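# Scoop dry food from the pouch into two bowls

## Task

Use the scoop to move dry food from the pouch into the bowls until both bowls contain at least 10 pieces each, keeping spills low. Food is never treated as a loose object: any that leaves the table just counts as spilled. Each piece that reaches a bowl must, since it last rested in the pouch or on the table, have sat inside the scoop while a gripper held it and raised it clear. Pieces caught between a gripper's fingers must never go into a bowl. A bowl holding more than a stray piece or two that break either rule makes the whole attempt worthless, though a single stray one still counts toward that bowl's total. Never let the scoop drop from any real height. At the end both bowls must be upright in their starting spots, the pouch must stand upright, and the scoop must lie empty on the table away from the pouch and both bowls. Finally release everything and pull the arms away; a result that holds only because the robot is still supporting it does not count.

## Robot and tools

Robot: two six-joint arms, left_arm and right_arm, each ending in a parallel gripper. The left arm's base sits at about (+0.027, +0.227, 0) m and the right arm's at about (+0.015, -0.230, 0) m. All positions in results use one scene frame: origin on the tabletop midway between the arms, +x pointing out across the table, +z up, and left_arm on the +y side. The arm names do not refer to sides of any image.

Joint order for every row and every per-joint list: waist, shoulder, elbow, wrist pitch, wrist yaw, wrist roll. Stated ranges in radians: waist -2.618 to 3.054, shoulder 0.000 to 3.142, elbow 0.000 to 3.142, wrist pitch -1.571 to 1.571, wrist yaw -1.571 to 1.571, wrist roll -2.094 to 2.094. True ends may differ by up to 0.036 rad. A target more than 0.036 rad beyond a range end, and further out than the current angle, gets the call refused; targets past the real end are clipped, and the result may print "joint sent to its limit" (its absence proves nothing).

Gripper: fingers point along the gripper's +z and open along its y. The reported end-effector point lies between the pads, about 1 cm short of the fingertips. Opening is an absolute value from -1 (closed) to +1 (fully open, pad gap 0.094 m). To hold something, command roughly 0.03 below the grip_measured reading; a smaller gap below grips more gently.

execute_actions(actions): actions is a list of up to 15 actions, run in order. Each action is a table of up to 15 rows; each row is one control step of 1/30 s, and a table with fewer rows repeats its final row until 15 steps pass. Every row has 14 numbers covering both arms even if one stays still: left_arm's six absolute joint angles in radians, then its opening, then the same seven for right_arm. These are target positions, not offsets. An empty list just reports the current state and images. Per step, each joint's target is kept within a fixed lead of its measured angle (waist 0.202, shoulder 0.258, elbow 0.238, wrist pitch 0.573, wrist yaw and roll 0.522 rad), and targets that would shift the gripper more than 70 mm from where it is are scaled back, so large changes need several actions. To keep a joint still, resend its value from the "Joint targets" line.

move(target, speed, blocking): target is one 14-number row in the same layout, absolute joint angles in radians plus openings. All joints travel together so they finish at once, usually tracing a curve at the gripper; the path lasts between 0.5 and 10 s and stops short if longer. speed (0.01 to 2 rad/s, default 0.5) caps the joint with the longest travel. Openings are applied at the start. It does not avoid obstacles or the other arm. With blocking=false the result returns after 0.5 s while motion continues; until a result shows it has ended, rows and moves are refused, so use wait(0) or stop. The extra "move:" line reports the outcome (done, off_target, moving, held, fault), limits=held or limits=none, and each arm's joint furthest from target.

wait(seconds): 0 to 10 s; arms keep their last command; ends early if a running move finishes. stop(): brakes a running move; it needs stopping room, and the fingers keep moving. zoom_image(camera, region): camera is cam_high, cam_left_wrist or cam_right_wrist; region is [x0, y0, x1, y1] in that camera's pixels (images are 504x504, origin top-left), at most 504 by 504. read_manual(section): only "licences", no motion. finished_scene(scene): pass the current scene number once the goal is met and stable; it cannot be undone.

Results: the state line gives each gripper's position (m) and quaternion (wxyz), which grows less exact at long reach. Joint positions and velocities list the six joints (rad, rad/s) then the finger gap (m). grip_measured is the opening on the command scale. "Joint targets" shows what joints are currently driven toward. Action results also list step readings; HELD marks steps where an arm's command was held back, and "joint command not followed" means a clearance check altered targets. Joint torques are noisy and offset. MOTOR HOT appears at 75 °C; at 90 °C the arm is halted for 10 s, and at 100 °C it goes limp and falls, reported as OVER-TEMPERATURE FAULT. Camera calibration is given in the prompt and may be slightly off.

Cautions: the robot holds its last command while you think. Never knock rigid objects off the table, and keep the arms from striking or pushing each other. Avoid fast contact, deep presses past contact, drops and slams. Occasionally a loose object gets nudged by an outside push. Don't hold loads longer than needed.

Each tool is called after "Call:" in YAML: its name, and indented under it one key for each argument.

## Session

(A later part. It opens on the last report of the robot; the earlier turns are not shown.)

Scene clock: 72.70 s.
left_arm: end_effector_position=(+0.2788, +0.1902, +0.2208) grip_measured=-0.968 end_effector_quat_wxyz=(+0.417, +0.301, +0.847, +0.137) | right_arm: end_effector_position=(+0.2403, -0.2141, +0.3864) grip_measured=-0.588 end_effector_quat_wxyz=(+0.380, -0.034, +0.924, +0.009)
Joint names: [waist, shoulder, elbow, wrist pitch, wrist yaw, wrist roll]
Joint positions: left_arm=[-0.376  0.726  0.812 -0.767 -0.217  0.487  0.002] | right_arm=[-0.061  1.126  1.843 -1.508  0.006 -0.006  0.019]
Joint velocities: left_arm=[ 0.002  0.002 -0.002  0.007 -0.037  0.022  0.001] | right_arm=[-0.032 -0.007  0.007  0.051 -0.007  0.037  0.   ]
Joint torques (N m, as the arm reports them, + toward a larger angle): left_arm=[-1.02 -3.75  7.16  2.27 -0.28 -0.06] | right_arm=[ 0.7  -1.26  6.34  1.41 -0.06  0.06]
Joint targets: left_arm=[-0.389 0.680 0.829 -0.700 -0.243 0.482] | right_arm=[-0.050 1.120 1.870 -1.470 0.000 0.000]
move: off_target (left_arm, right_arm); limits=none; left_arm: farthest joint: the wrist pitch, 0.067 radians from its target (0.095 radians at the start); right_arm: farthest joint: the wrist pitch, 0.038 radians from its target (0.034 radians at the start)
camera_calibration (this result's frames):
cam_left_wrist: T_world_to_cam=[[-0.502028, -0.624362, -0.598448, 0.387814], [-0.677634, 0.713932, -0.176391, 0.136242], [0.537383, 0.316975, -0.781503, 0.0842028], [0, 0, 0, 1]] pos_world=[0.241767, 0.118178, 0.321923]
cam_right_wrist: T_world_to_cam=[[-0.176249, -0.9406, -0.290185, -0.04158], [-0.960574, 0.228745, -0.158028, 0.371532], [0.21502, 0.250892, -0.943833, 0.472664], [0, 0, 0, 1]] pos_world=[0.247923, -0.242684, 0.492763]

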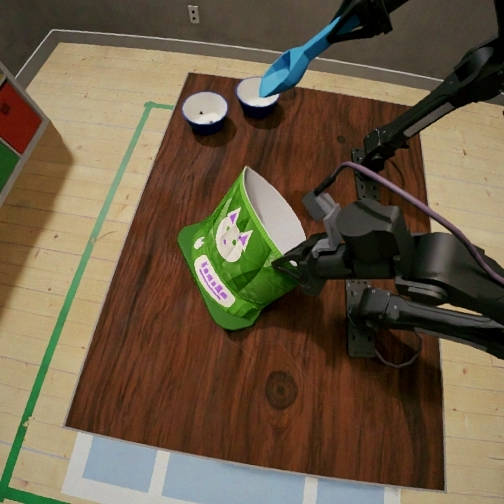

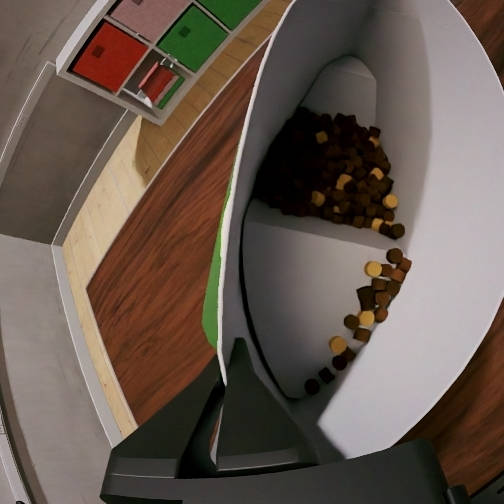

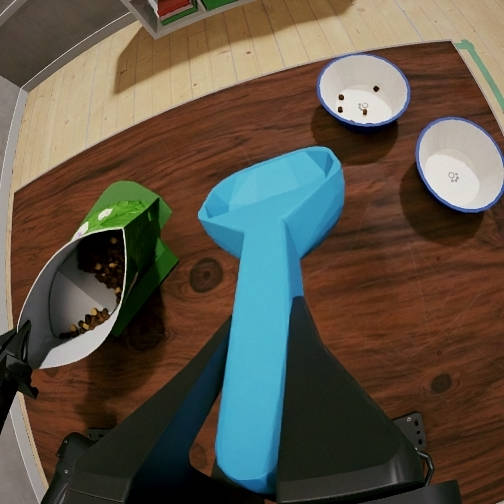

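Call:
execute_actions:
  actions: []

Scene clock: 74.63 s.
left_arm: end_effector_position=(+0.2788, +0.1902, +0.2209) grip_measured=-0.968 end_effector_quat_wxyz=(+0.417, +0.301, +0.847, +0.137) | right_arm: end_effector_position=(+0.2403, -0.2141, +0.3864) grip_measured=-0.588 end_effector_quat_wxyz=(+0.380, -0.034, +0.924, +0.009)
Joint names: [waist, shoulder, elbow, wrist pitch, wrist yaw, wrist roll]
Joint positions: left_arm=[-0.376  0.726  0.812 -0.767 -0.217  0.486  0.002] | right_arm=[-0.061  1.126  1.843 -1.508  0.006 -0.006  0.019]
Joint velocities: left_arm=[ 0.007 -0.002  0.002 -0.007 -0.051 -0.022 -0.   ] | right_arm=[-0.002 -0.002 -0.022  0.037 -0.007  0.007 -0.001]
Joint torques (N m, as the arm reports them, + toward a larger angle): left_arm=[-1.07 -3.74  7.12  2.31 -0.33 -0.02] | right_arm=[ 0.69 -1.22  6.38  1.37 -0.07  0.05]
Joint targets: left_arm=[-0.389 0.680 0.829 -0.700 -0.243 0.482] | right_arm=[-0.050 1.120 1.870 -1.470 -0.000 0.000]
camera_calibration (this result's frames):
cam_left_wrist: T_world_to_cam=[[-0.501526, -0.625025, -0.598177, 0.387801], [-0.677907, 0.713488, -0.177138, 0.136631], [0.537508, 0.316669, -0.781541, 0.0842668], [0, 0, 0, 1]] pos_world=[0.241821, 0.118216, 0.322034]
cam_right_wrist: T_world_to_cam=[[-0.176249, -0.9406, -0.290185, -0.04158], [-0.960574, 0.228745, -0.158028, 0.371532], [0.21502, 0.250892, -0.943833, 0.472664], [0, 0, 0, 1]] pos_world=[0.247923, -0.242684, 0.492763]

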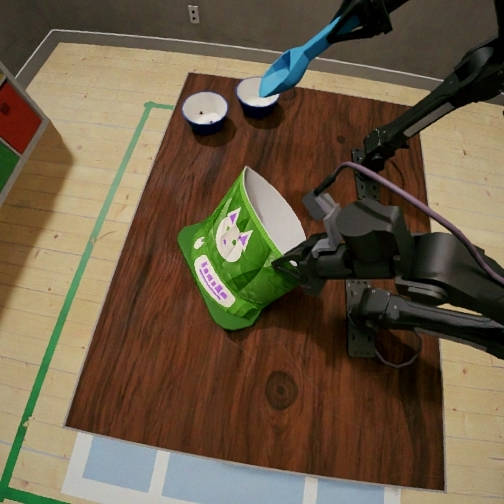

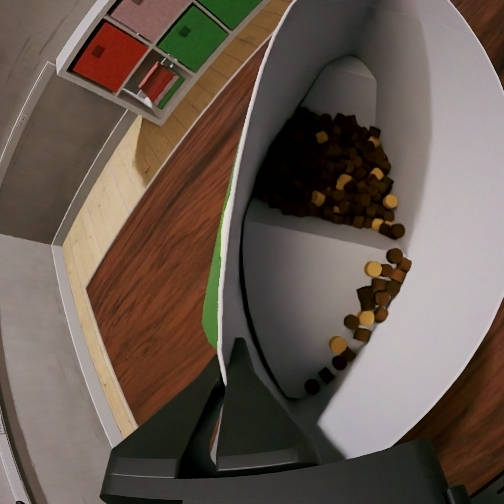

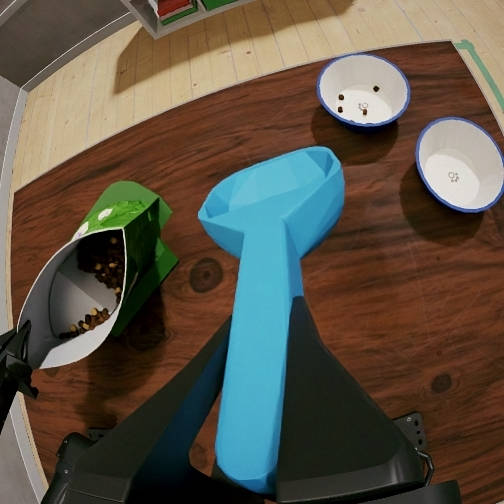

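Call:
zoom_image:
  camera: "cam_high"
  region: [150, 140, 370, 360]

Call:
zoom_image:
  camera: "cam_right_wrist"
  region: [0, 160, 220, 400]

Region (150, 140, 370, 360) of cam_high's 504x504 image, scaled by 2.291, with more detail than that image has.

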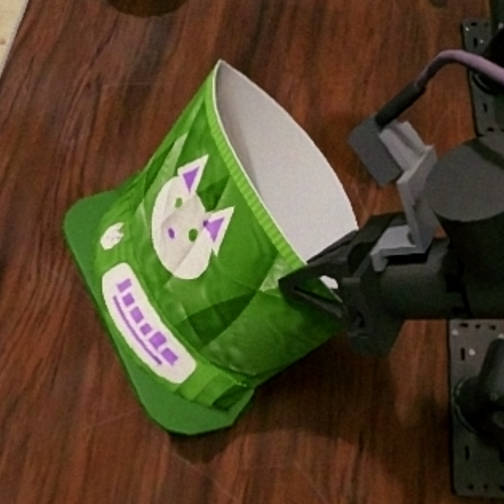

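Region (0, 160, 220, 400) of cam_right_wrist's 504x504 image, scaled by 2.100, with more detail than that image has; it fills the left 462 columns of this view, and the rest is white.

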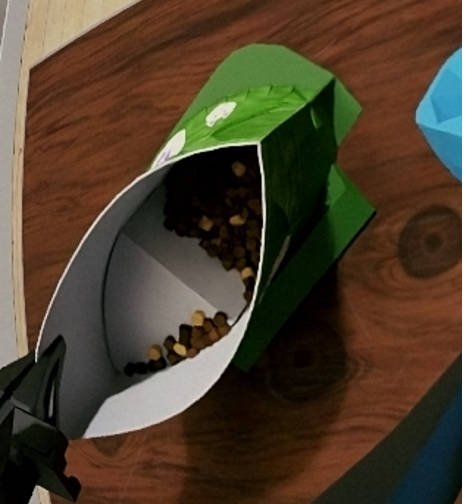

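Call:
move:
  target: [-0.389, 0.68, 0.829, -0.70, -0.243, 0.482, -1.0, 0.62, 1.22, 1.87, -1.39, 0, 0, -0.62]
  speed: 0.8

Scene clock: 85.67 s.
left_arm: end_effector_position=(+0.2794, +0.1905, +0.2207) grip_measured=-0.968 end_effector_quat_wxyz=(+0.418, +0.300, +0.846, +0.138) | right_arm: end_effector_position=(+0.2086, -0.0506, +0.3794) grip_measured=-0.588 end_effector_quat_wxyz=(+0.349, -0.339, +0.863, +0.135)
Joint names: [waist, shoulder, elbow, wrist pitch, wrist yaw, wrist roll]
Joint positions: left_arm=[-0.376  0.726  0.809 -0.761 -0.22   0.486  0.002] | right_arm=[ 0.61   1.217  1.843 -1.43  -0.001 -0.006  0.019]
Joint velocities: left_arm=[-0.017 -0.002 -0.007  0.066 -0.007 -0.007  0.001] | right_arm=[ 0.002  0.002  0.007 -0.022  0.022  0.022 -0.   ]
Joint torques (N m, as the arm reports them, + toward a larger angle): left_arm=[-0.87 -3.82  7.3   2.23 -0.32 -0.02] | right_arm=[ 0.66 -1.78  6.74  1.31  0.01  0.07]
Joint targets: left_arm=[-0.389 0.680 0.829 -0.700 -0.243 0.482] | right_arm=[0.620 1.220 1.870 -1.390 -0.000 -0.000]
move: off_target (left_arm, right_arm); limits=none; left_arm: farthest joint: the wrist pitch, 0.061 radians from its target (0.067 radians at the start); right_arm: farthest joint: the wrist pitch, 0.040 radians from its target (0.118 radians at the start)
camera_calibration (this result's frames):
cam_left_wrist: T_world_to_cam=[[-0.498619, -0.62551, -0.600097, 0.387865], [-0.67891, 0.712243, -0.1783, 0.137585], [0.538943, 0.318508, -0.779803, 0.0825207], [0, 0, 0, 1]] pos_world=[0.242331, 0.118336, 0.321638]
cam_right_wrist: T_world_to_cam=[[0.44729, -0.845431, -0.291854, -0.0201056], [-0.894388, -0.42339, -0.144262, 0.250566], [-0.00160397, 0.325557, -0.945521, 0.481537], [0, 0, 0, 1]] pos_world=[0.233869, -0.0676783, 0.485582]

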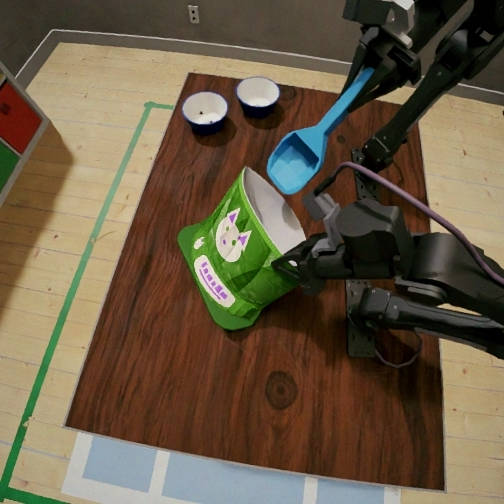

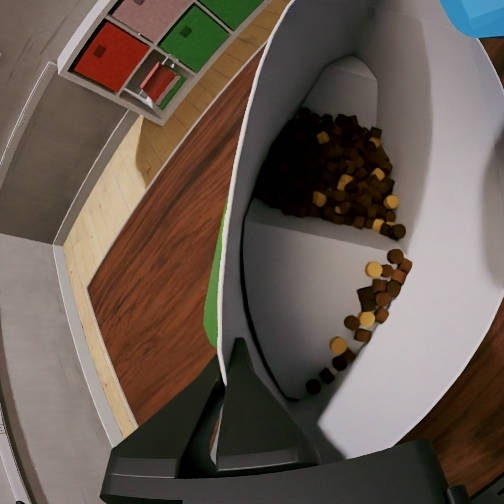

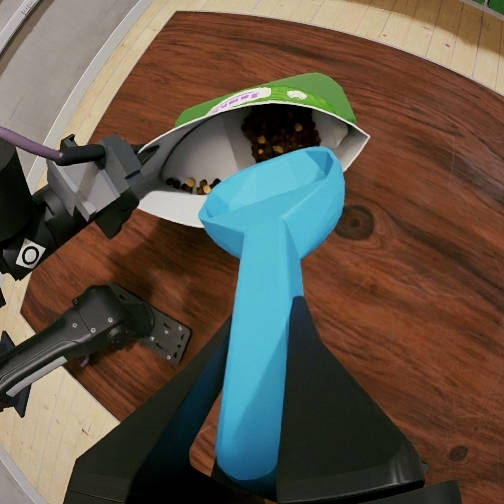

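Call:
zoom_image:
  camera: "cam_right_wrist"
  region: [120, 60, 400, 270]

Call:
zoom_image:
  camera: "cam_high"
  region: [180, 60, 400, 280]

Region (120, 60, 400, 270) of cam_right_wrist's 504x504 image, scaled by 1.800, with more detail than that image has; it fills the top 378 rows of this view, and the rest is white.

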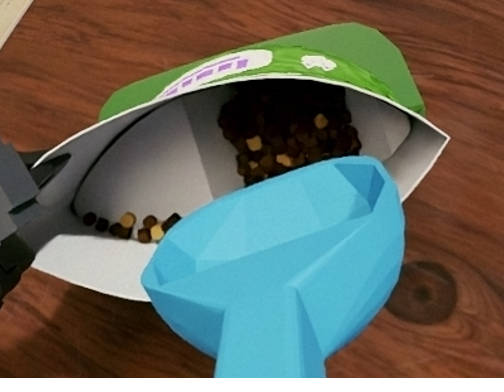

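Region (180, 60, 400, 280) of cam_high's 504x504 image, scaled by 2.291, with more detail than that image has.

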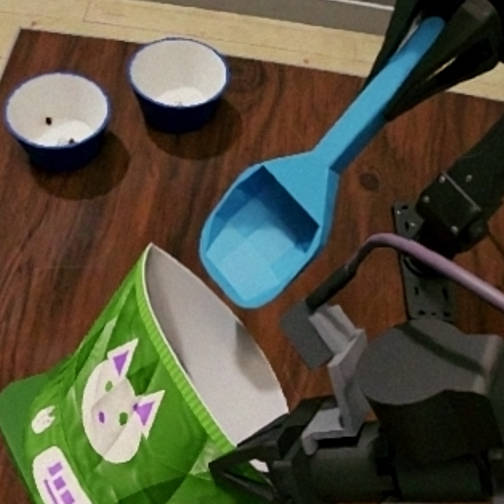

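Call:
move:
  target: [-0.389, 0.68, 0.829, -0.70, -0.243, 0.482, -1.0, 0.586, 1.135, 1.39, -1.005, 0, 0, -0.62]
  speed: 0.4

Scene clock: 91.60 s.
left_arm: end_effector_position=(+0.2799, +0.1907, +0.2206) grip_measured=-0.968 end_effector_quat_wxyz=(+0.419, +0.300, +0.846, +0.139) | right_arm: end_effector_position=(+0.2460, -0.0217, +0.2961) grip_measured=-0.588 end_effector_quat_wxyz=(+0.347, -0.334, +0.867, +0.132)
Joint names: [waist, shoulder, elbow, wrist pitch, wrist yaw, wrist roll]
Joint positions: left_arm=[-0.376  0.726  0.807 -0.758 -0.222  0.486  0.002] | right_arm=[ 0.598  1.164  1.398 -1.044 -0.001 -0.006  0.019]
Joint velocities: left_arm=[-0.007  0.002 -0.012  0.051 -0.022 -0.037 -0.002] | right_arm=[0.007 0.007 0.002 0.022 0.051 0.007 0.001]
Joint torques (N m, as the arm reports them, + toward a larger angle): left_arm=[-1.04 -3.98  7.61  2.21 -0.19  0.01] | right_arm=[-0.79 -5.96  5.42  1.37  0.02  0.08]
Joint targets: left_arm=[-0.389 0.680 0.829 -0.700 -0.243 0.482] | right_arm=[0.586 1.135 1.390 -1.005 0.000 -0.000]
move: off_target (left_arm, right_arm); limits=none; left_arm: farthest joint: the wrist pitch, 0.058 radians from its target (0.061 radians at the start); right_arm: farthest joint: the wrist pitch, 0.039 radians from its target (0.425 radians at the start)
camera_calibration (this result's frames):
cam_left_wrist: T_world_to_cam=[[-0.496382, -0.625903, -0.60154, 0.387964], [-0.679579, 0.711337, -0.179368, 0.138346], [0.540164, 0.319759, -0.778445, 0.0812878], [0, 0, 0, 1]] pos_world=[0.242687, 0.118424, 0.321469]
cam_right_wrist: T_world_to_cam=[[0.435204, -0.852252, -0.290284, -0.0343281], [-0.90033, -0.412708, -0.138128, 0.284123], [-0.0020827, 0.321465, -0.946919, 0.393825], [0, 0, 0, 1]] pos_world=[0.271564, -0.0385973, 0.402201]

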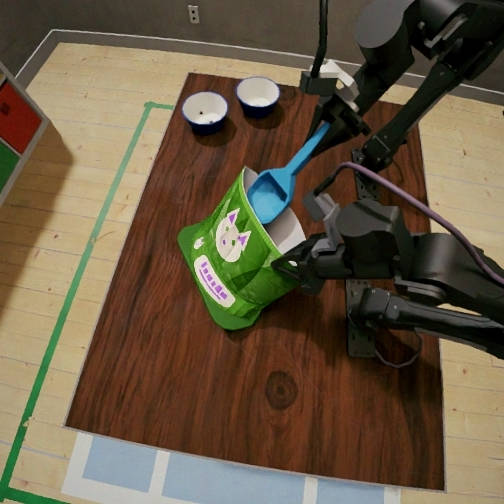

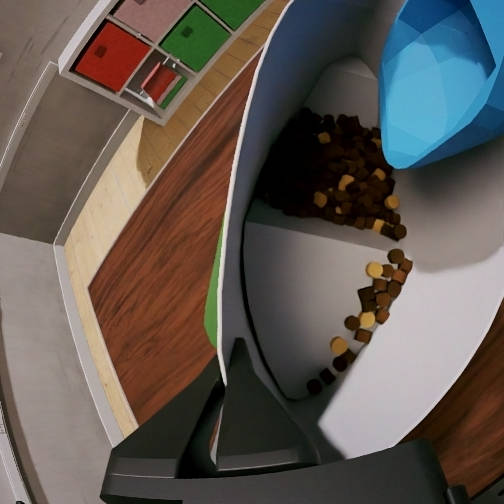

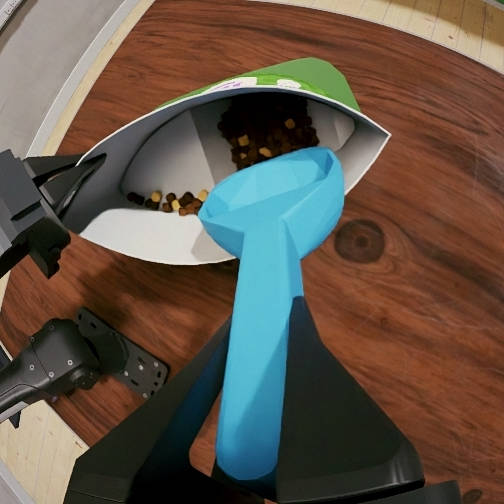

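Call:
move:
  target: [-0.389, 0.68, 0.829, -0.70, -0.243, 0.482, -1.0, 0.586, 1.293, 1.29, -0.826, 0, 0, -0.62]
  speed: 0.25

Scene clock: 96.17 s.
left_arm: end_effector_position=(+0.2801, +0.1908, +0.2205) grip_measured=-0.968 end_effector_quat_wxyz=(+0.419, +0.299, +0.846, +0.139) | right_arm: end_effector_position=(+0.2797, +0.0084, +0.2463) grip_measured=-0.588 end_effector_quat_wxyz=(+0.329, -0.336, +0.874, +0.125)
Joint names: [waist, shoulder, elbow, wrist pitch, wrist yaw, wrist roll]
Joint positions: left_arm=[-0.376  0.726  0.806 -0.756 -0.223  0.486  0.002] | right_arm=[ 0.598  1.294  1.297 -0.854 -0.001 -0.006  0.019]
Joint velocities: left_arm=[-0.007  0.007 -0.002 -0.037 -0.022 -0.007  0.   ] | right_arm=[-0.002  0.012 -0.007  0.007 -0.125 -0.007  0.001]
Joint torques (N m, as the arm reports them, + toward a larger angle): left_arm=[-0.98 -3.95  7.65  2.2  -0.26  0.01] | right_arm=[-0.77 -5.1   5.85  1.25  0.03  0.07]
Joint targets: left_arm=[-0.389 0.680 0.829 -0.700 -0.243 0.482] | right_arm=[0.586 1.293 1.290 -0.826 0.000 0.000]
move: off_target (left_arm, right_arm); limits=none; left_arm: farthest joint: the wrist pitch, 0.056 radians from its target (0.058 radians at the start); right_arm: farthest joint: the wrist pitch, 0.028 radians from its target (0.218 radians at the start)
camera_calibration (this result's frames):
cam_left_wrist: T_world_to_cam=[[-0.495486, -0.62606, -0.602115, 0.387955], [-0.679846, 0.710973, -0.179796, 0.13866], [0.540651, 0.320259, -0.777901, 0.0807111], [0, 0, 0, 1]] pos_world=[0.242857, 0.118451, 0.32131]
cam_right_wrist: T_world_to_cam=[[0.426519, -0.860007, -0.280125, -0.0378153], [-0.903946, -0.415937, -0.0993916, 0.311453], [-0.0310367, 0.29561, -0.954804, 0.347371], [0, 0, 0, 1]] pos_world=[0.308447, -0.0056629, 0.352034]

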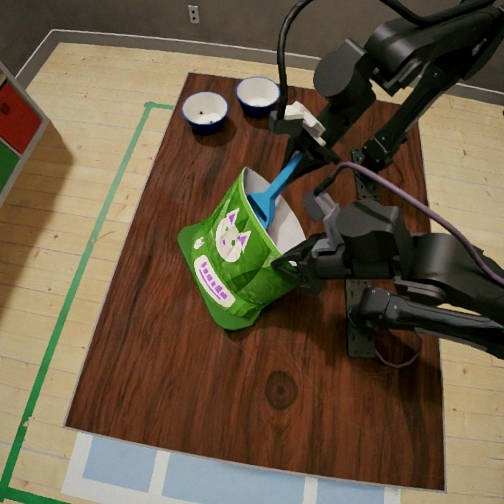

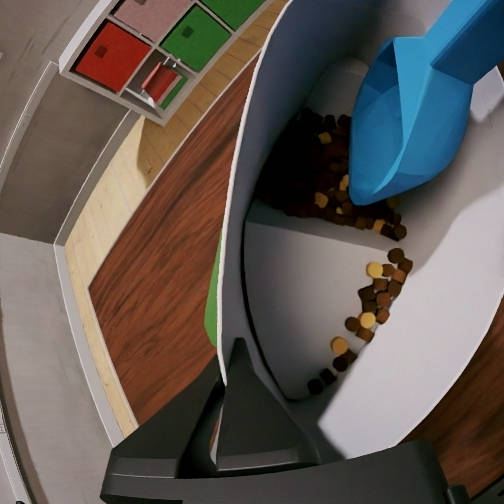

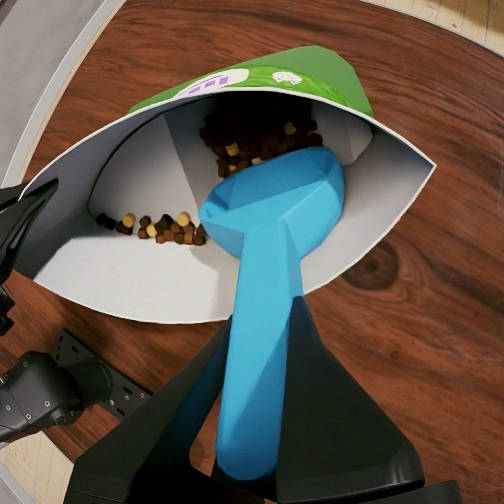

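Call:
zoom_image:
  camera: "cam_left_wrist"
  region: [230, 20, 480, 270]

Region (230, 20, 480, 270) of cam_left_wrist's 504x504 image, scaled by 2.016, with more detail than that image has.

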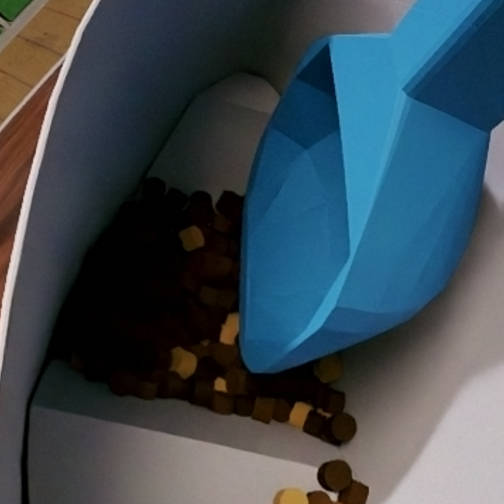

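Call:
move:
  target: [-0.389, 0.68, 0.829, -0.70, -0.243, 0.482, -1.0, 0.615, 1.212, 1.12, -0.633, 0, 0, -0.62]
  speed: 0.25

Scene clock: 98.07 s.
left_arm: end_effector_position=(+0.2802, +0.1908, +0.2206) grip_measured=-0.968 end_effector_quat_wxyz=(+0.419, +0.299, +0.846, +0.140) | right_arm: end_effector_position=(+0.2815, +0.0137, +0.2263) grip_measured=-0.588 end_effector_quat_wxyz=(+0.360, -0.335, +0.860, +0.138)
Joint names: [waist, shoulder, elbow, wrist pitch, wrist yaw, wrist roll]
Joint positions: left_arm=[-0.376  0.726  0.806 -0.755 -0.223  0.486  0.002] | right_arm=[ 0.605  1.24   1.129 -0.667 -0.001 -0.006  0.019]
Joint velocities: left_arm=[ 0.002 -0.007 -0.012  0.022  0.037 -0.051  0.001] | right_arm=[ 0.007  0.002 -0.012 -0.037  0.022 -0.037 -0.001]
Joint torques (N m, as the arm reports them, + toward a larger angle): left_arm=[-1.15 -3.9   7.54  2.17 -0.21 -0.01] | right_arm=[ 0.53 -7.32  6.05  1.32  0.02  0.05]
Joint targets: left_arm=[-0.389 0.680 0.829 -0.700 -0.243 0.482] | right_arm=[0.615 1.212 1.120 -0.633 0.000 -0.000]
move: off_target (left_arm, right_arm); limits=none; left_arm: farthest joint: the wrist pitch, 0.055 radians from its target (0.056 radians at the start); right_arm: farthest joint: the wrist pitch, 0.034 radians from its target (0.221 radians at the start)
camera_calibration (this result's frames):
cam_left_wrist: T_world_to_cam=[[-0.495037, -0.626138, -0.602403, 0.38802], [-0.679979, 0.710792, -0.180011, 0.138803], [0.540894, 0.320509, -0.777629, 0.0805486], [0, 0, 0, 1]] pos_world=[0.242899, 0.118478, 0.321367]
cam_right_wrist: T_world_to_cam=[[0.44876, -0.842499, -0.29801, -0.0420849], [-0.893469, -0.416222, -0.168738, 0.326077], [0.0181236, 0.341986, -0.93953, 0.30877], [0, 0, 0, 1]] pos_world=[0.30463, -0.00533071, 0.332578]

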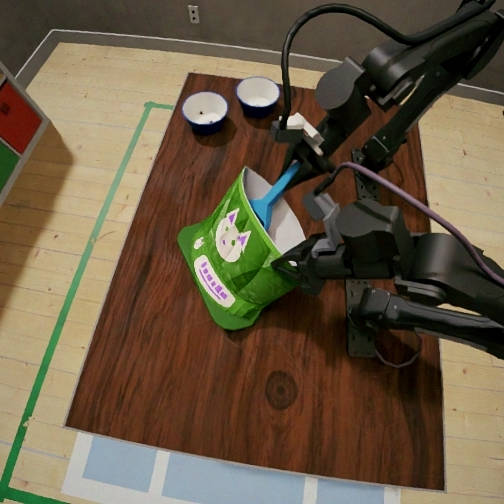

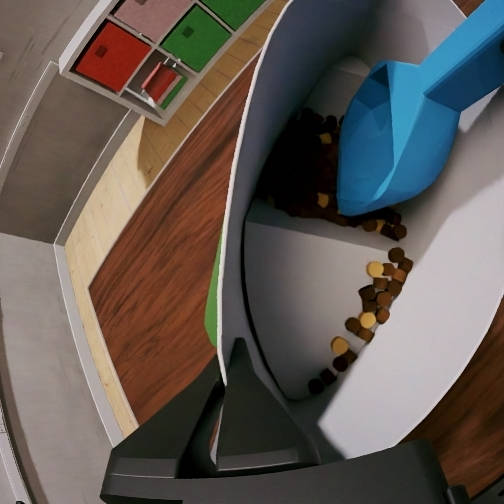

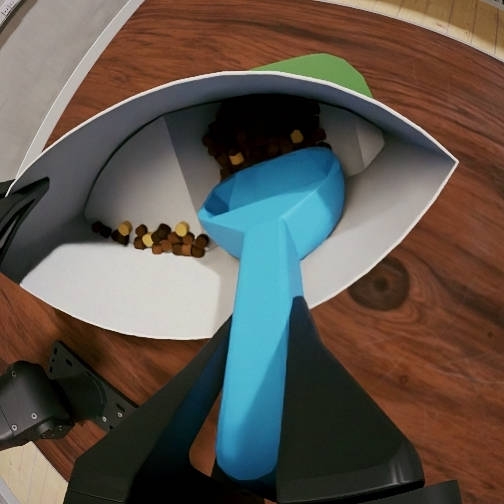

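Call:
zoom_image:
  camera: "cam_left_wrist"
  region: [230, 40, 480, 290]

Call:
zoom_image:
  camera: "cam_right_wrist"
  region: [150, 70, 400, 260]

Region (230, 40, 480, 290) of cam_left_wrist's 504x504 image, scaled by 2.016, with more detail than that image has.

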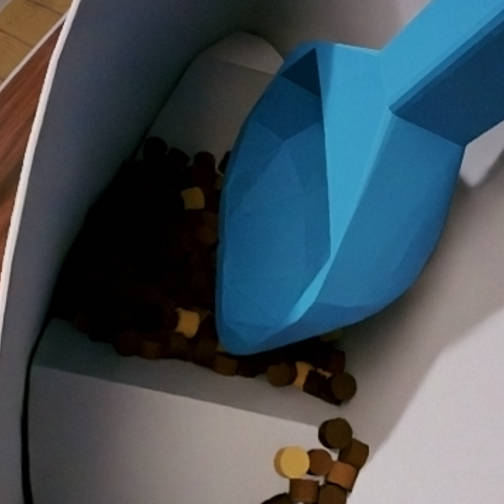

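Region (150, 70, 400, 260) of cam_right_wrist's 504x504 image, scaled by 2.016, with more detail than that image has; it fills the top 383 rows of this view, and the rest is white.

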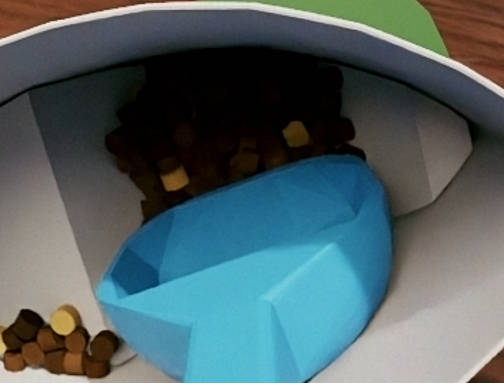

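Call:
move:
  target: [-0.389, 0.68, 0.829, -0.70, -0.243, 0.482, -1.0, 0.615, 1.284, 1.11, -0.588, 0, 0, -0.62]
  speed: 0.1

Scene clock: 101.17 s.
left_arm: end_effector_position=(+0.2803, +0.1909, +0.2207) grip_measured=-0.968 end_effector_quat_wxyz=(+0.419, +0.299, +0.846, +0.140) | right_arm: end_effector_position=(+0.2894, +0.0198, +0.2170) grip_measured=-0.588 end_effector_quat_wxyz=(+0.360, -0.334, +0.861, +0.136)
Joint names: [waist, shoulder, elbow, wrist pitch, wrist yaw, wrist roll]
Joint positions: left_arm=[-0.376  0.726  0.806 -0.755 -0.224  0.486  0.002] | right_arm=[ 0.605  1.277  1.119 -0.624  0.004 -0.006  0.019]
Joint velocities: left_arm=[-0.007 -0.027 -0.007 -0.066 -0.007 -0.022 -0.   ] | right_arm=[-0.012  0.012  0.002  0.007 -0.022 -0.022 -0.001]
Joint torques (N m, as the arm reports them, + toward a larger angle): left_arm=[-1.1  -3.9   7.49  2.18 -0.25  0.01] | right_arm=[ 0.63 -4.41  5.93  1.34 -0.07  0.04]
Joint targets: left_arm=[-0.389 0.680 0.829 -0.700 -0.243 0.482] | right_arm=[0.615 1.284 1.110 -0.588 -0.000 0.000]
move: off_target (left_arm, right_arm); limits=none; left_arm: farthest joint: the wrist pitch, 0.055 radians from its target (0.055 radians at the start); right_arm: farthest joint: the wrist pitch, 0.036 radians from its target (0.079 radians at the start)
camera_calibration (this result's frames):
cam_left_wrist: T_world_to_cam=[[-0.49436, -0.626227, -0.602867, 0.388113], [-0.680311, 0.710448, -0.180111, 0.138967], [0.541096, 0.321097, -0.777246, 0.0802896], [0, 0, 0, 1]] pos_world=[0.242964, 0.118538, 0.321415]
cam_right_wrist: T_world_to_cam=[[0.4459, -0.845344, -0.294222, -0.0432229], [-0.894884, -0.414098, -0.16645, 0.333973], [0.0188711, 0.337514, -0.941131, 0.298056], [0, 0, 0, 1]] pos_world=[0.312516, 0.00116132, 0.323383]

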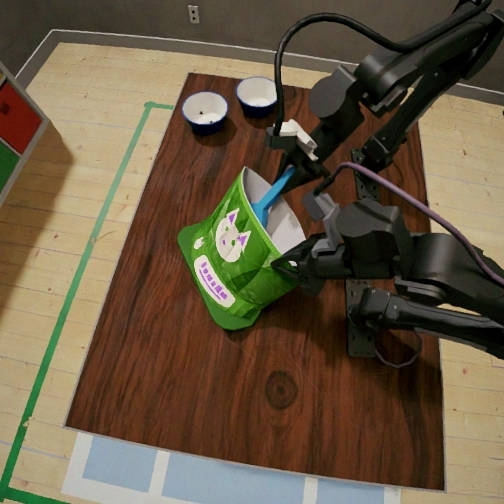

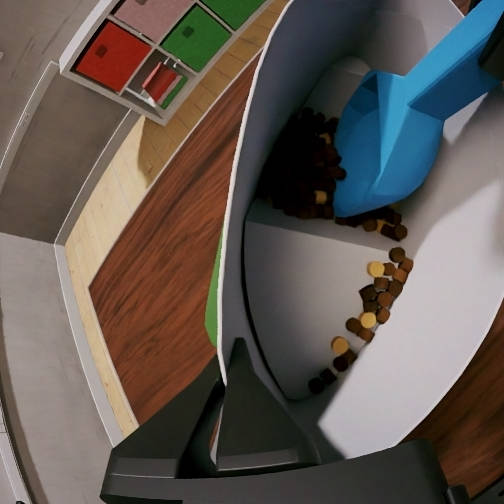

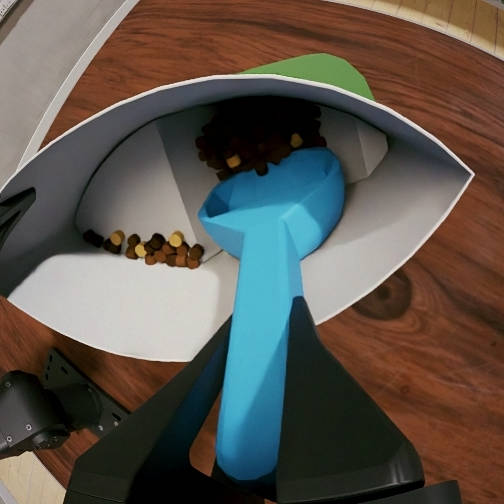

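Call:
move:
  target: [-0.389, 0.68, 0.829, -0.70, -0.243, 0.482, -1.0, 0.612, 1.20, 0.95, -0.375, 0, 0, -0.62]
  speed: 0.2

Scene clock: 103.27 s.
left_arm: end_effector_position=(+0.2803, +0.1909, +0.2207) grip_measured=-0.968 end_effector_quat_wxyz=(+0.419, +0.299, +0.846, +0.140) | right_arm: end_effector_position=(+0.2911, +0.0227, +0.2020) grip_measured=-0.588 end_effector_quat_wxyz=(+0.398, -0.328, +0.843, +0.153)
Joint names: [waist, shoulder, elbow, wrist pitch, wrist yaw, wrist roll]
Joint positions: left_arm=[-0.376  0.726  0.806 -0.755 -0.224  0.486  0.002] | right_arm=[ 0.605  1.226  0.959 -0.423 -0.002 -0.006  0.019]
Joint velocities: left_arm=[-0.017 -0.022  0.007 -0.051  0.051  0.022 -0.   ] | right_arm=[ 0.007 -0.017  0.002  0.007 -0.051 -0.007 -0.001]
Joint torques (N m, as the arm reports them, + toward a larger angle): left_arm=[-1.19 -3.87  7.59  2.16 -0.25  0.06] | right_arm=[ 0.39 -7.02  6.2   1.54  0.01  0.06]
Joint targets: left_arm=[-0.389 0.680 0.829 -0.700 -0.243 0.482] | right_arm=[0.612 1.200 0.950 -0.375 0.000 -0.000]
move: off_target (left_arm, right_arm); limits=none; left_arm: farthest joint: the wrist pitch, 0.055 radians from its target (0.055 radians at the start); right_arm: farthest joint: the wrist pitch, 0.048 radians from its target (0.249 radians at the start)
camera_calibration (this result's frames):
cam_left_wrist: T_world_to_cam=[[-0.49436, -0.626227, -0.602867, 0.388113], [-0.680311, 0.710448, -0.180111, 0.138967], [0.541096, 0.321097, -0.777246, 0.0802896], [0, 0, 0, 1]] pos_world=[0.242964, 0.118538, 0.321415]
cam_right_wrist: T_world_to_cam=[[0.469431, -0.823688, -0.318077, -0.0484373], [-0.879528, -0.404434, -0.250727, 0.34657], [0.0778795, 0.397457, -0.91431, 0.25898], [0, 0, 0, 1]] pos_world=[0.307387, -0.00266562, 0.308276]

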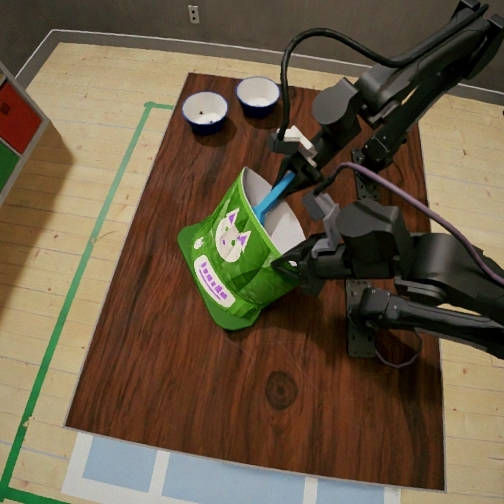

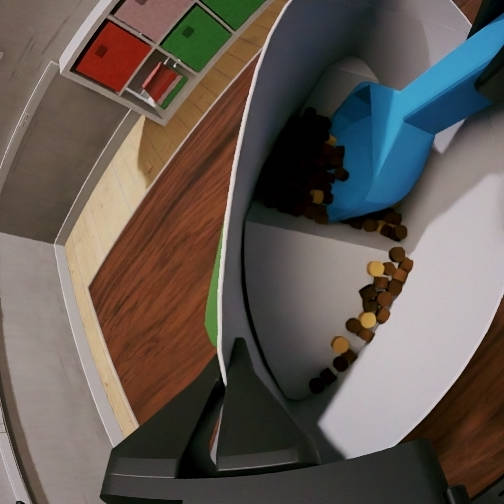

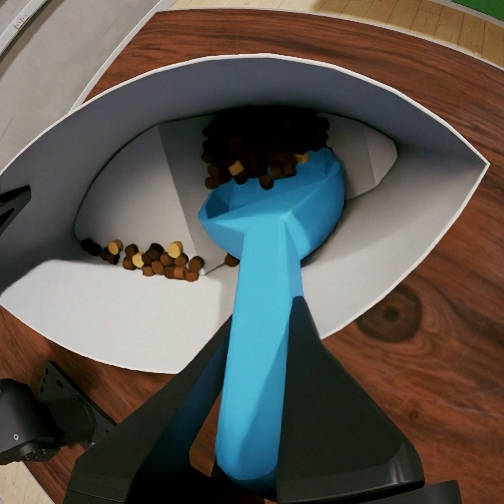

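Call:
move:
  target: [-0.389, 0.68, 0.829, -0.70, -0.243, 0.482, -1.0, 0.612, 1.123, 0.754, -0.105, 0, 0, -0.62]
  speed: 0.2

Scene clock: 105.63 s.
left_arm: end_effector_position=(+0.2803, +0.1908, +0.2204) grip_measured=-0.968 end_effector_quat_wxyz=(+0.419, +0.299, +0.846, +0.140) | right_arm: end_effector_position=(+0.2904, +0.0214, +0.1921) grip_measured=-0.588 end_effector_quat_wxyz=(+0.455, -0.316, +0.814, +0.174)
Joint names: [waist, shoulder, elbow, wrist pitch, wrist yaw, wrist roll]
Joint positions: left_arm=[-0.376  0.726  0.805 -0.754 -0.223  0.486  0.002] | right_arm=[ 0.605  1.149  0.762 -0.165  0.001 -0.006  0.019]
Joint velocities: left_arm=[ 0.002 -0.007 -0.002  0.007  0.007  0.037 -0.001] | right_arm=[-0.012 -0.012  0.002  0.022  0.051 -0.007  0.001]
Joint torques (N m, as the arm reports them, + toward a larger angle): left_arm=[-1.01 -3.86  7.73  2.19 -0.23  0.01] | right_arm=[ 0.41 -6.47  6.14  1.72  0.01  0.05]
Joint targets: left_arm=[-0.389 0.680 0.829 -0.700 -0.243 0.482] | right_arm=[0.612 1.123 0.754 -0.105 -0.000 -0.000]
move: off_target (left_arm, right_arm); limits=none; left_arm: farthest joint: the wrist pitch, 0.054 radians from its target (0.055 radians at the start); right_arm: farthest joint: the wrist pitch, 0.060 radians from its target (0.318 radians at the start)
camera_calibration (this result's frames):
cam_left_wrist: T_world_to_cam=[[-0.494589, -0.626217, -0.60269, 0.387946], [-0.680112, 0.71061, -0.180225, 0.138974], [0.541137, 0.320759, -0.777357, 0.0801348], [0, 0, 0, 1]] pos_world=[0.243027, 0.118478, 0.321151]
cam_right_wrist: T_world_to_cam=[[0.501738, -0.794547, -0.341985, -0.0577243], [-0.848054, -0.373905, -0.3755, 0.357134], [0.170483, 0.478424, -0.861421, 0.211695], [0, 0, 0, 1]] pos_world=[0.295741, -0.0136105, 0.296721]

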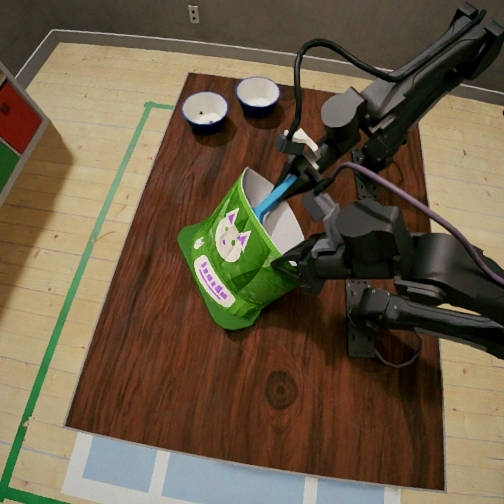

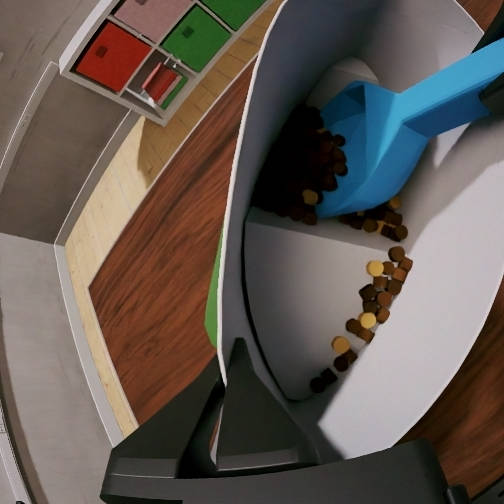

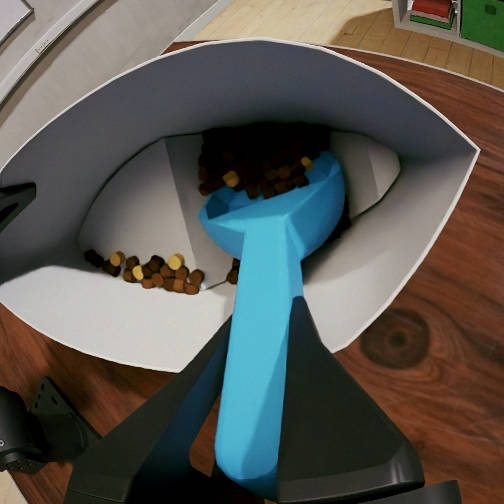

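Call:
move:
  target: [-0.389, 0.68, 0.829, -0.70, -0.243, 0.482, -1.0, 0.612, 0.965, 0.546, 0.11, 0, 0, -0.62]
  speed: 0.2

Scene clock: 107.77 s.
left_arm: end_effector_position=(+0.2798, +0.1908, +0.2213) grip_measured=-0.968 end_effector_quat_wxyz=(+0.421, +0.299, +0.845, +0.139) | right_arm: end_effector_position=(+0.2761, +0.0102, +0.2012) grip_measured=-0.588 end_effector_quat_wxyz=(+0.528, -0.301, +0.767, +0.205)
Joint names: [waist, shoulder, elbow, wrist pitch, wrist yaw, wrist roll]
Joint positions: left_arm=[-0.376  0.722  0.805 -0.755 -0.222  0.486  0.002] | right_arm=[ 0.605  0.991  0.554  0.071 -0.007 -0.006  0.019]
Joint velocities: left_arm=[-0.017 -0.027  0.017 -0.007  0.037 -0.022 -0.001] | right_arm=[-0.012  0.012  0.002 -0.022  0.066  0.007  0.   ]
Joint torques (N m, as the arm reports them, + toward a larger angle): left_arm=[-1.06 -3.32  7.78  2.16 -0.27 -0.01] | right_arm=[ 0.46 -5.14  6.26  1.66  0.11  0.05]
Joint targets: left_arm=[-0.389 0.680 0.829 -0.700 -0.243 0.482] | right_arm=[0.612 0.965 0.546 0.110 0.000 -0.000]
move: off_target (left_arm, right_arm); limits=none; left_arm: farthest joint: the wrist pitch, 0.055 radians from its target (0.054 radians at the start); right_arm: farthest joint: the wrist pitch, 0.039 radians from its target (0.275 radians at the start)
camera_calibration (this result's frames):
cam_left_wrist: T_world_to_cam=[[-0.492939, -0.627165, -0.603055, 0.387977], [-0.679017, 0.710675, -0.184056, 0.139287], [0.54401, 0.318756, -0.776175, 0.0804674], [0, 0, 0, 1]] pos_world=[0.242052, 0.118689, 0.322065]
cam_right_wrist: T_world_to_cam=[[0.555459, -0.745371, -0.36863, -0.0662673], [-0.783863, -0.321391, -0.531287, 0.35728], [0.277532, 0.584063, -0.762788, 0.176852], [0, 0, 0, 1]] pos_world=[0.267786, -0.0378597, 0.300291]

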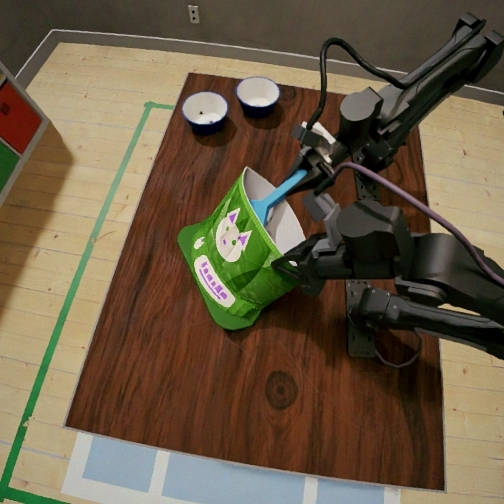

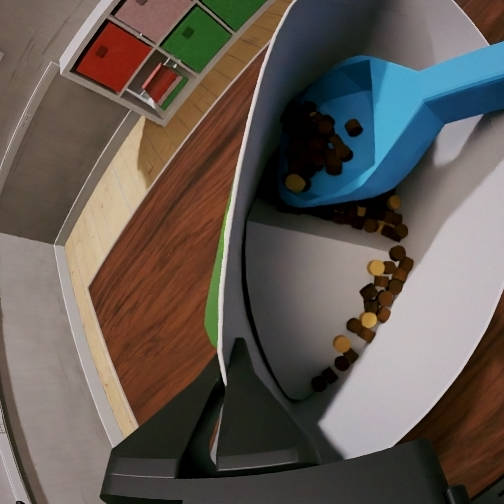

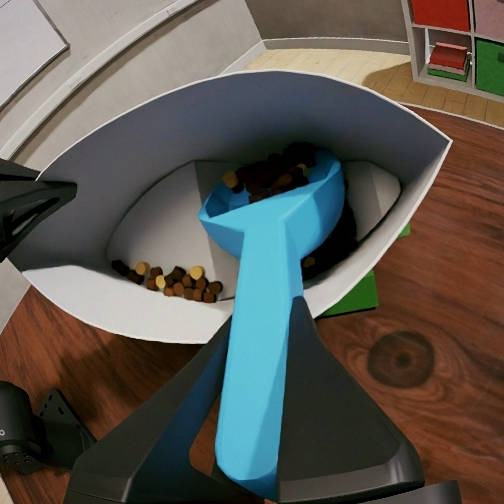

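Call:
zoom_image:
  camera: "cam_left_wrist"
  region: [250, 50, 450, 250]

Region (250, 50, 450, 250) of cam_left_wrist's 504x504 image, scaled by 2.520, with more detail than that image has.

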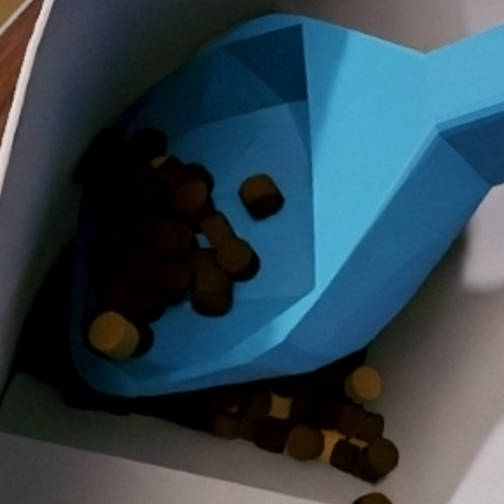

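Call:
move:
  target: [-0.389, 0.68, 0.829, -0.70, -0.243, 0.482, -1.0, 0.612, 0.765, 0.334, 0.265, 0, 0, -0.62]
  speed: 0.2

Scene clock: 109.90 s.
left_arm: end_effector_position=(+0.2794, +0.1904, +0.2204) grip_measured=-0.968 end_effector_quat_wxyz=(+0.420, +0.300, +0.845, +0.138) | right_arm: end_effector_position=(+0.2534, -0.0103, +0.2039) grip_measured=-0.588 end_effector_quat_wxyz=(+0.588, -0.284, +0.723, +0.228)
Joint names: [waist, shoulder, elbow, wrist pitch, wrist yaw, wrist roll]
Joint positions: left_arm=[-0.376  0.722  0.803 -0.756 -0.22   0.486  0.002] | right_arm=[ 0.605  0.789  0.345  0.238 -0.007 -0.006  0.019]
Joint velocities: left_arm=[-0.007  0.002  0.007 -0.022  0.007 -0.022  0.001] | right_arm=[-0.012 -0.002 -0.022 -0.007 -0.037  0.007 -0.   ]
Joint torques (N m, as the arm reports them, + toward a larger angle): left_arm=[-1.22 -3.5   7.75  2.19 -0.26 -0.03] | right_arm=[ 0.4  -3.15  5.96  1.6   0.09  0.06]
Joint targets: left_arm=[-0.389 0.680 0.829 -0.700 -0.243 0.482] | right_arm=[0.612 0.765 0.334 0.265 0.000 0.000]
move: off_target (left_arm, right_arm); limits=none; left_arm: farthest joint: the wrist pitch, 0.056 radians from its target (0.055 radians at the start); right_arm: farthest joint: the wrist pitch, 0.027 radians from its target (0.194 radians at the start)
camera_calibration (this result's frames):
cam_left_wrist: T_world_to_cam=[[-0.496081, -0.626612, -0.601051, 0.387337], [-0.678089, 0.711946, -0.182558, 0.138329], [0.542309, 0.317003, -0.778082, 0.0812699], [0, 0, 0, 1]] pos_world=[0.241877, 0.118464, 0.321297]
cam_right_wrist: T_world_to_cam=[[0.599657, -0.705293, -0.378117, -0.0768577], [-0.713885, -0.257937, -0.651028, 0.341653], [0.361635, 0.660326, -0.658171, 0.155364], [0, 0, 0, 1]] pos_world=[0.233804, -0.0686731, 0.295621]

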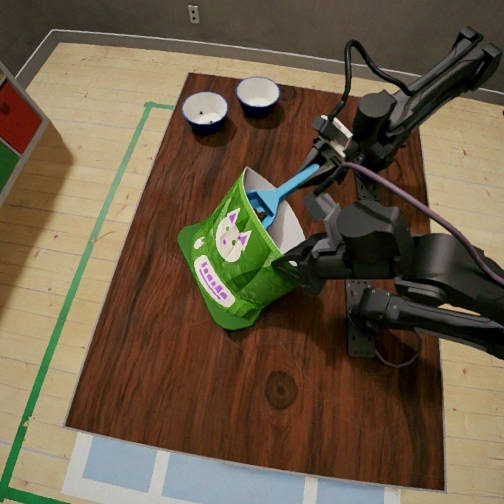

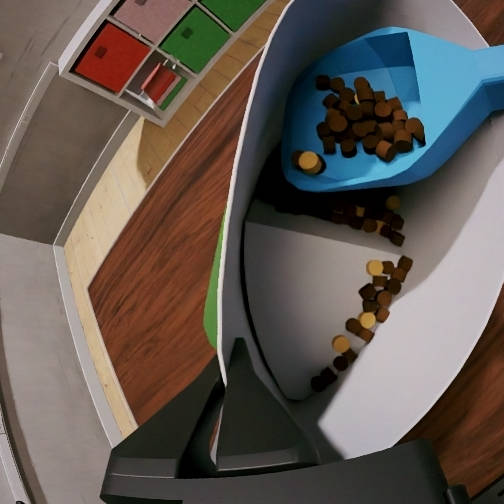

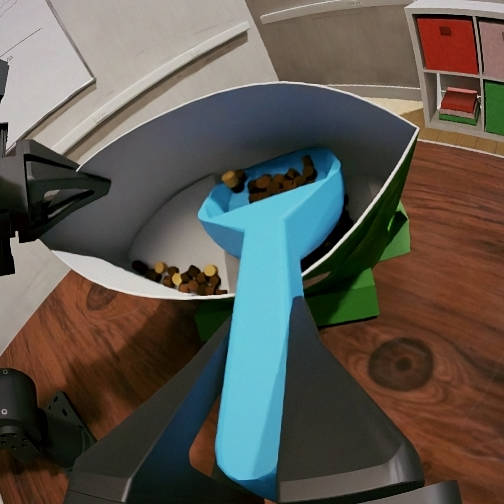

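Call:
zoom_image:
  camera: "cam_left_wrist"
  region: [270, 30, 450, 210]

Region (270, 30, 450, 210) of cam_left_wrist's 504x504 image, scaled by 2.800, with more detail than that image has.

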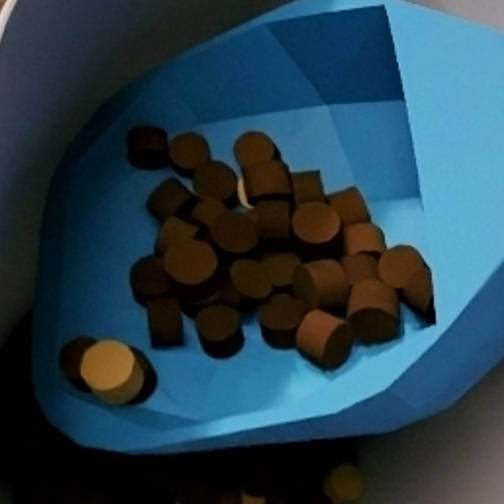

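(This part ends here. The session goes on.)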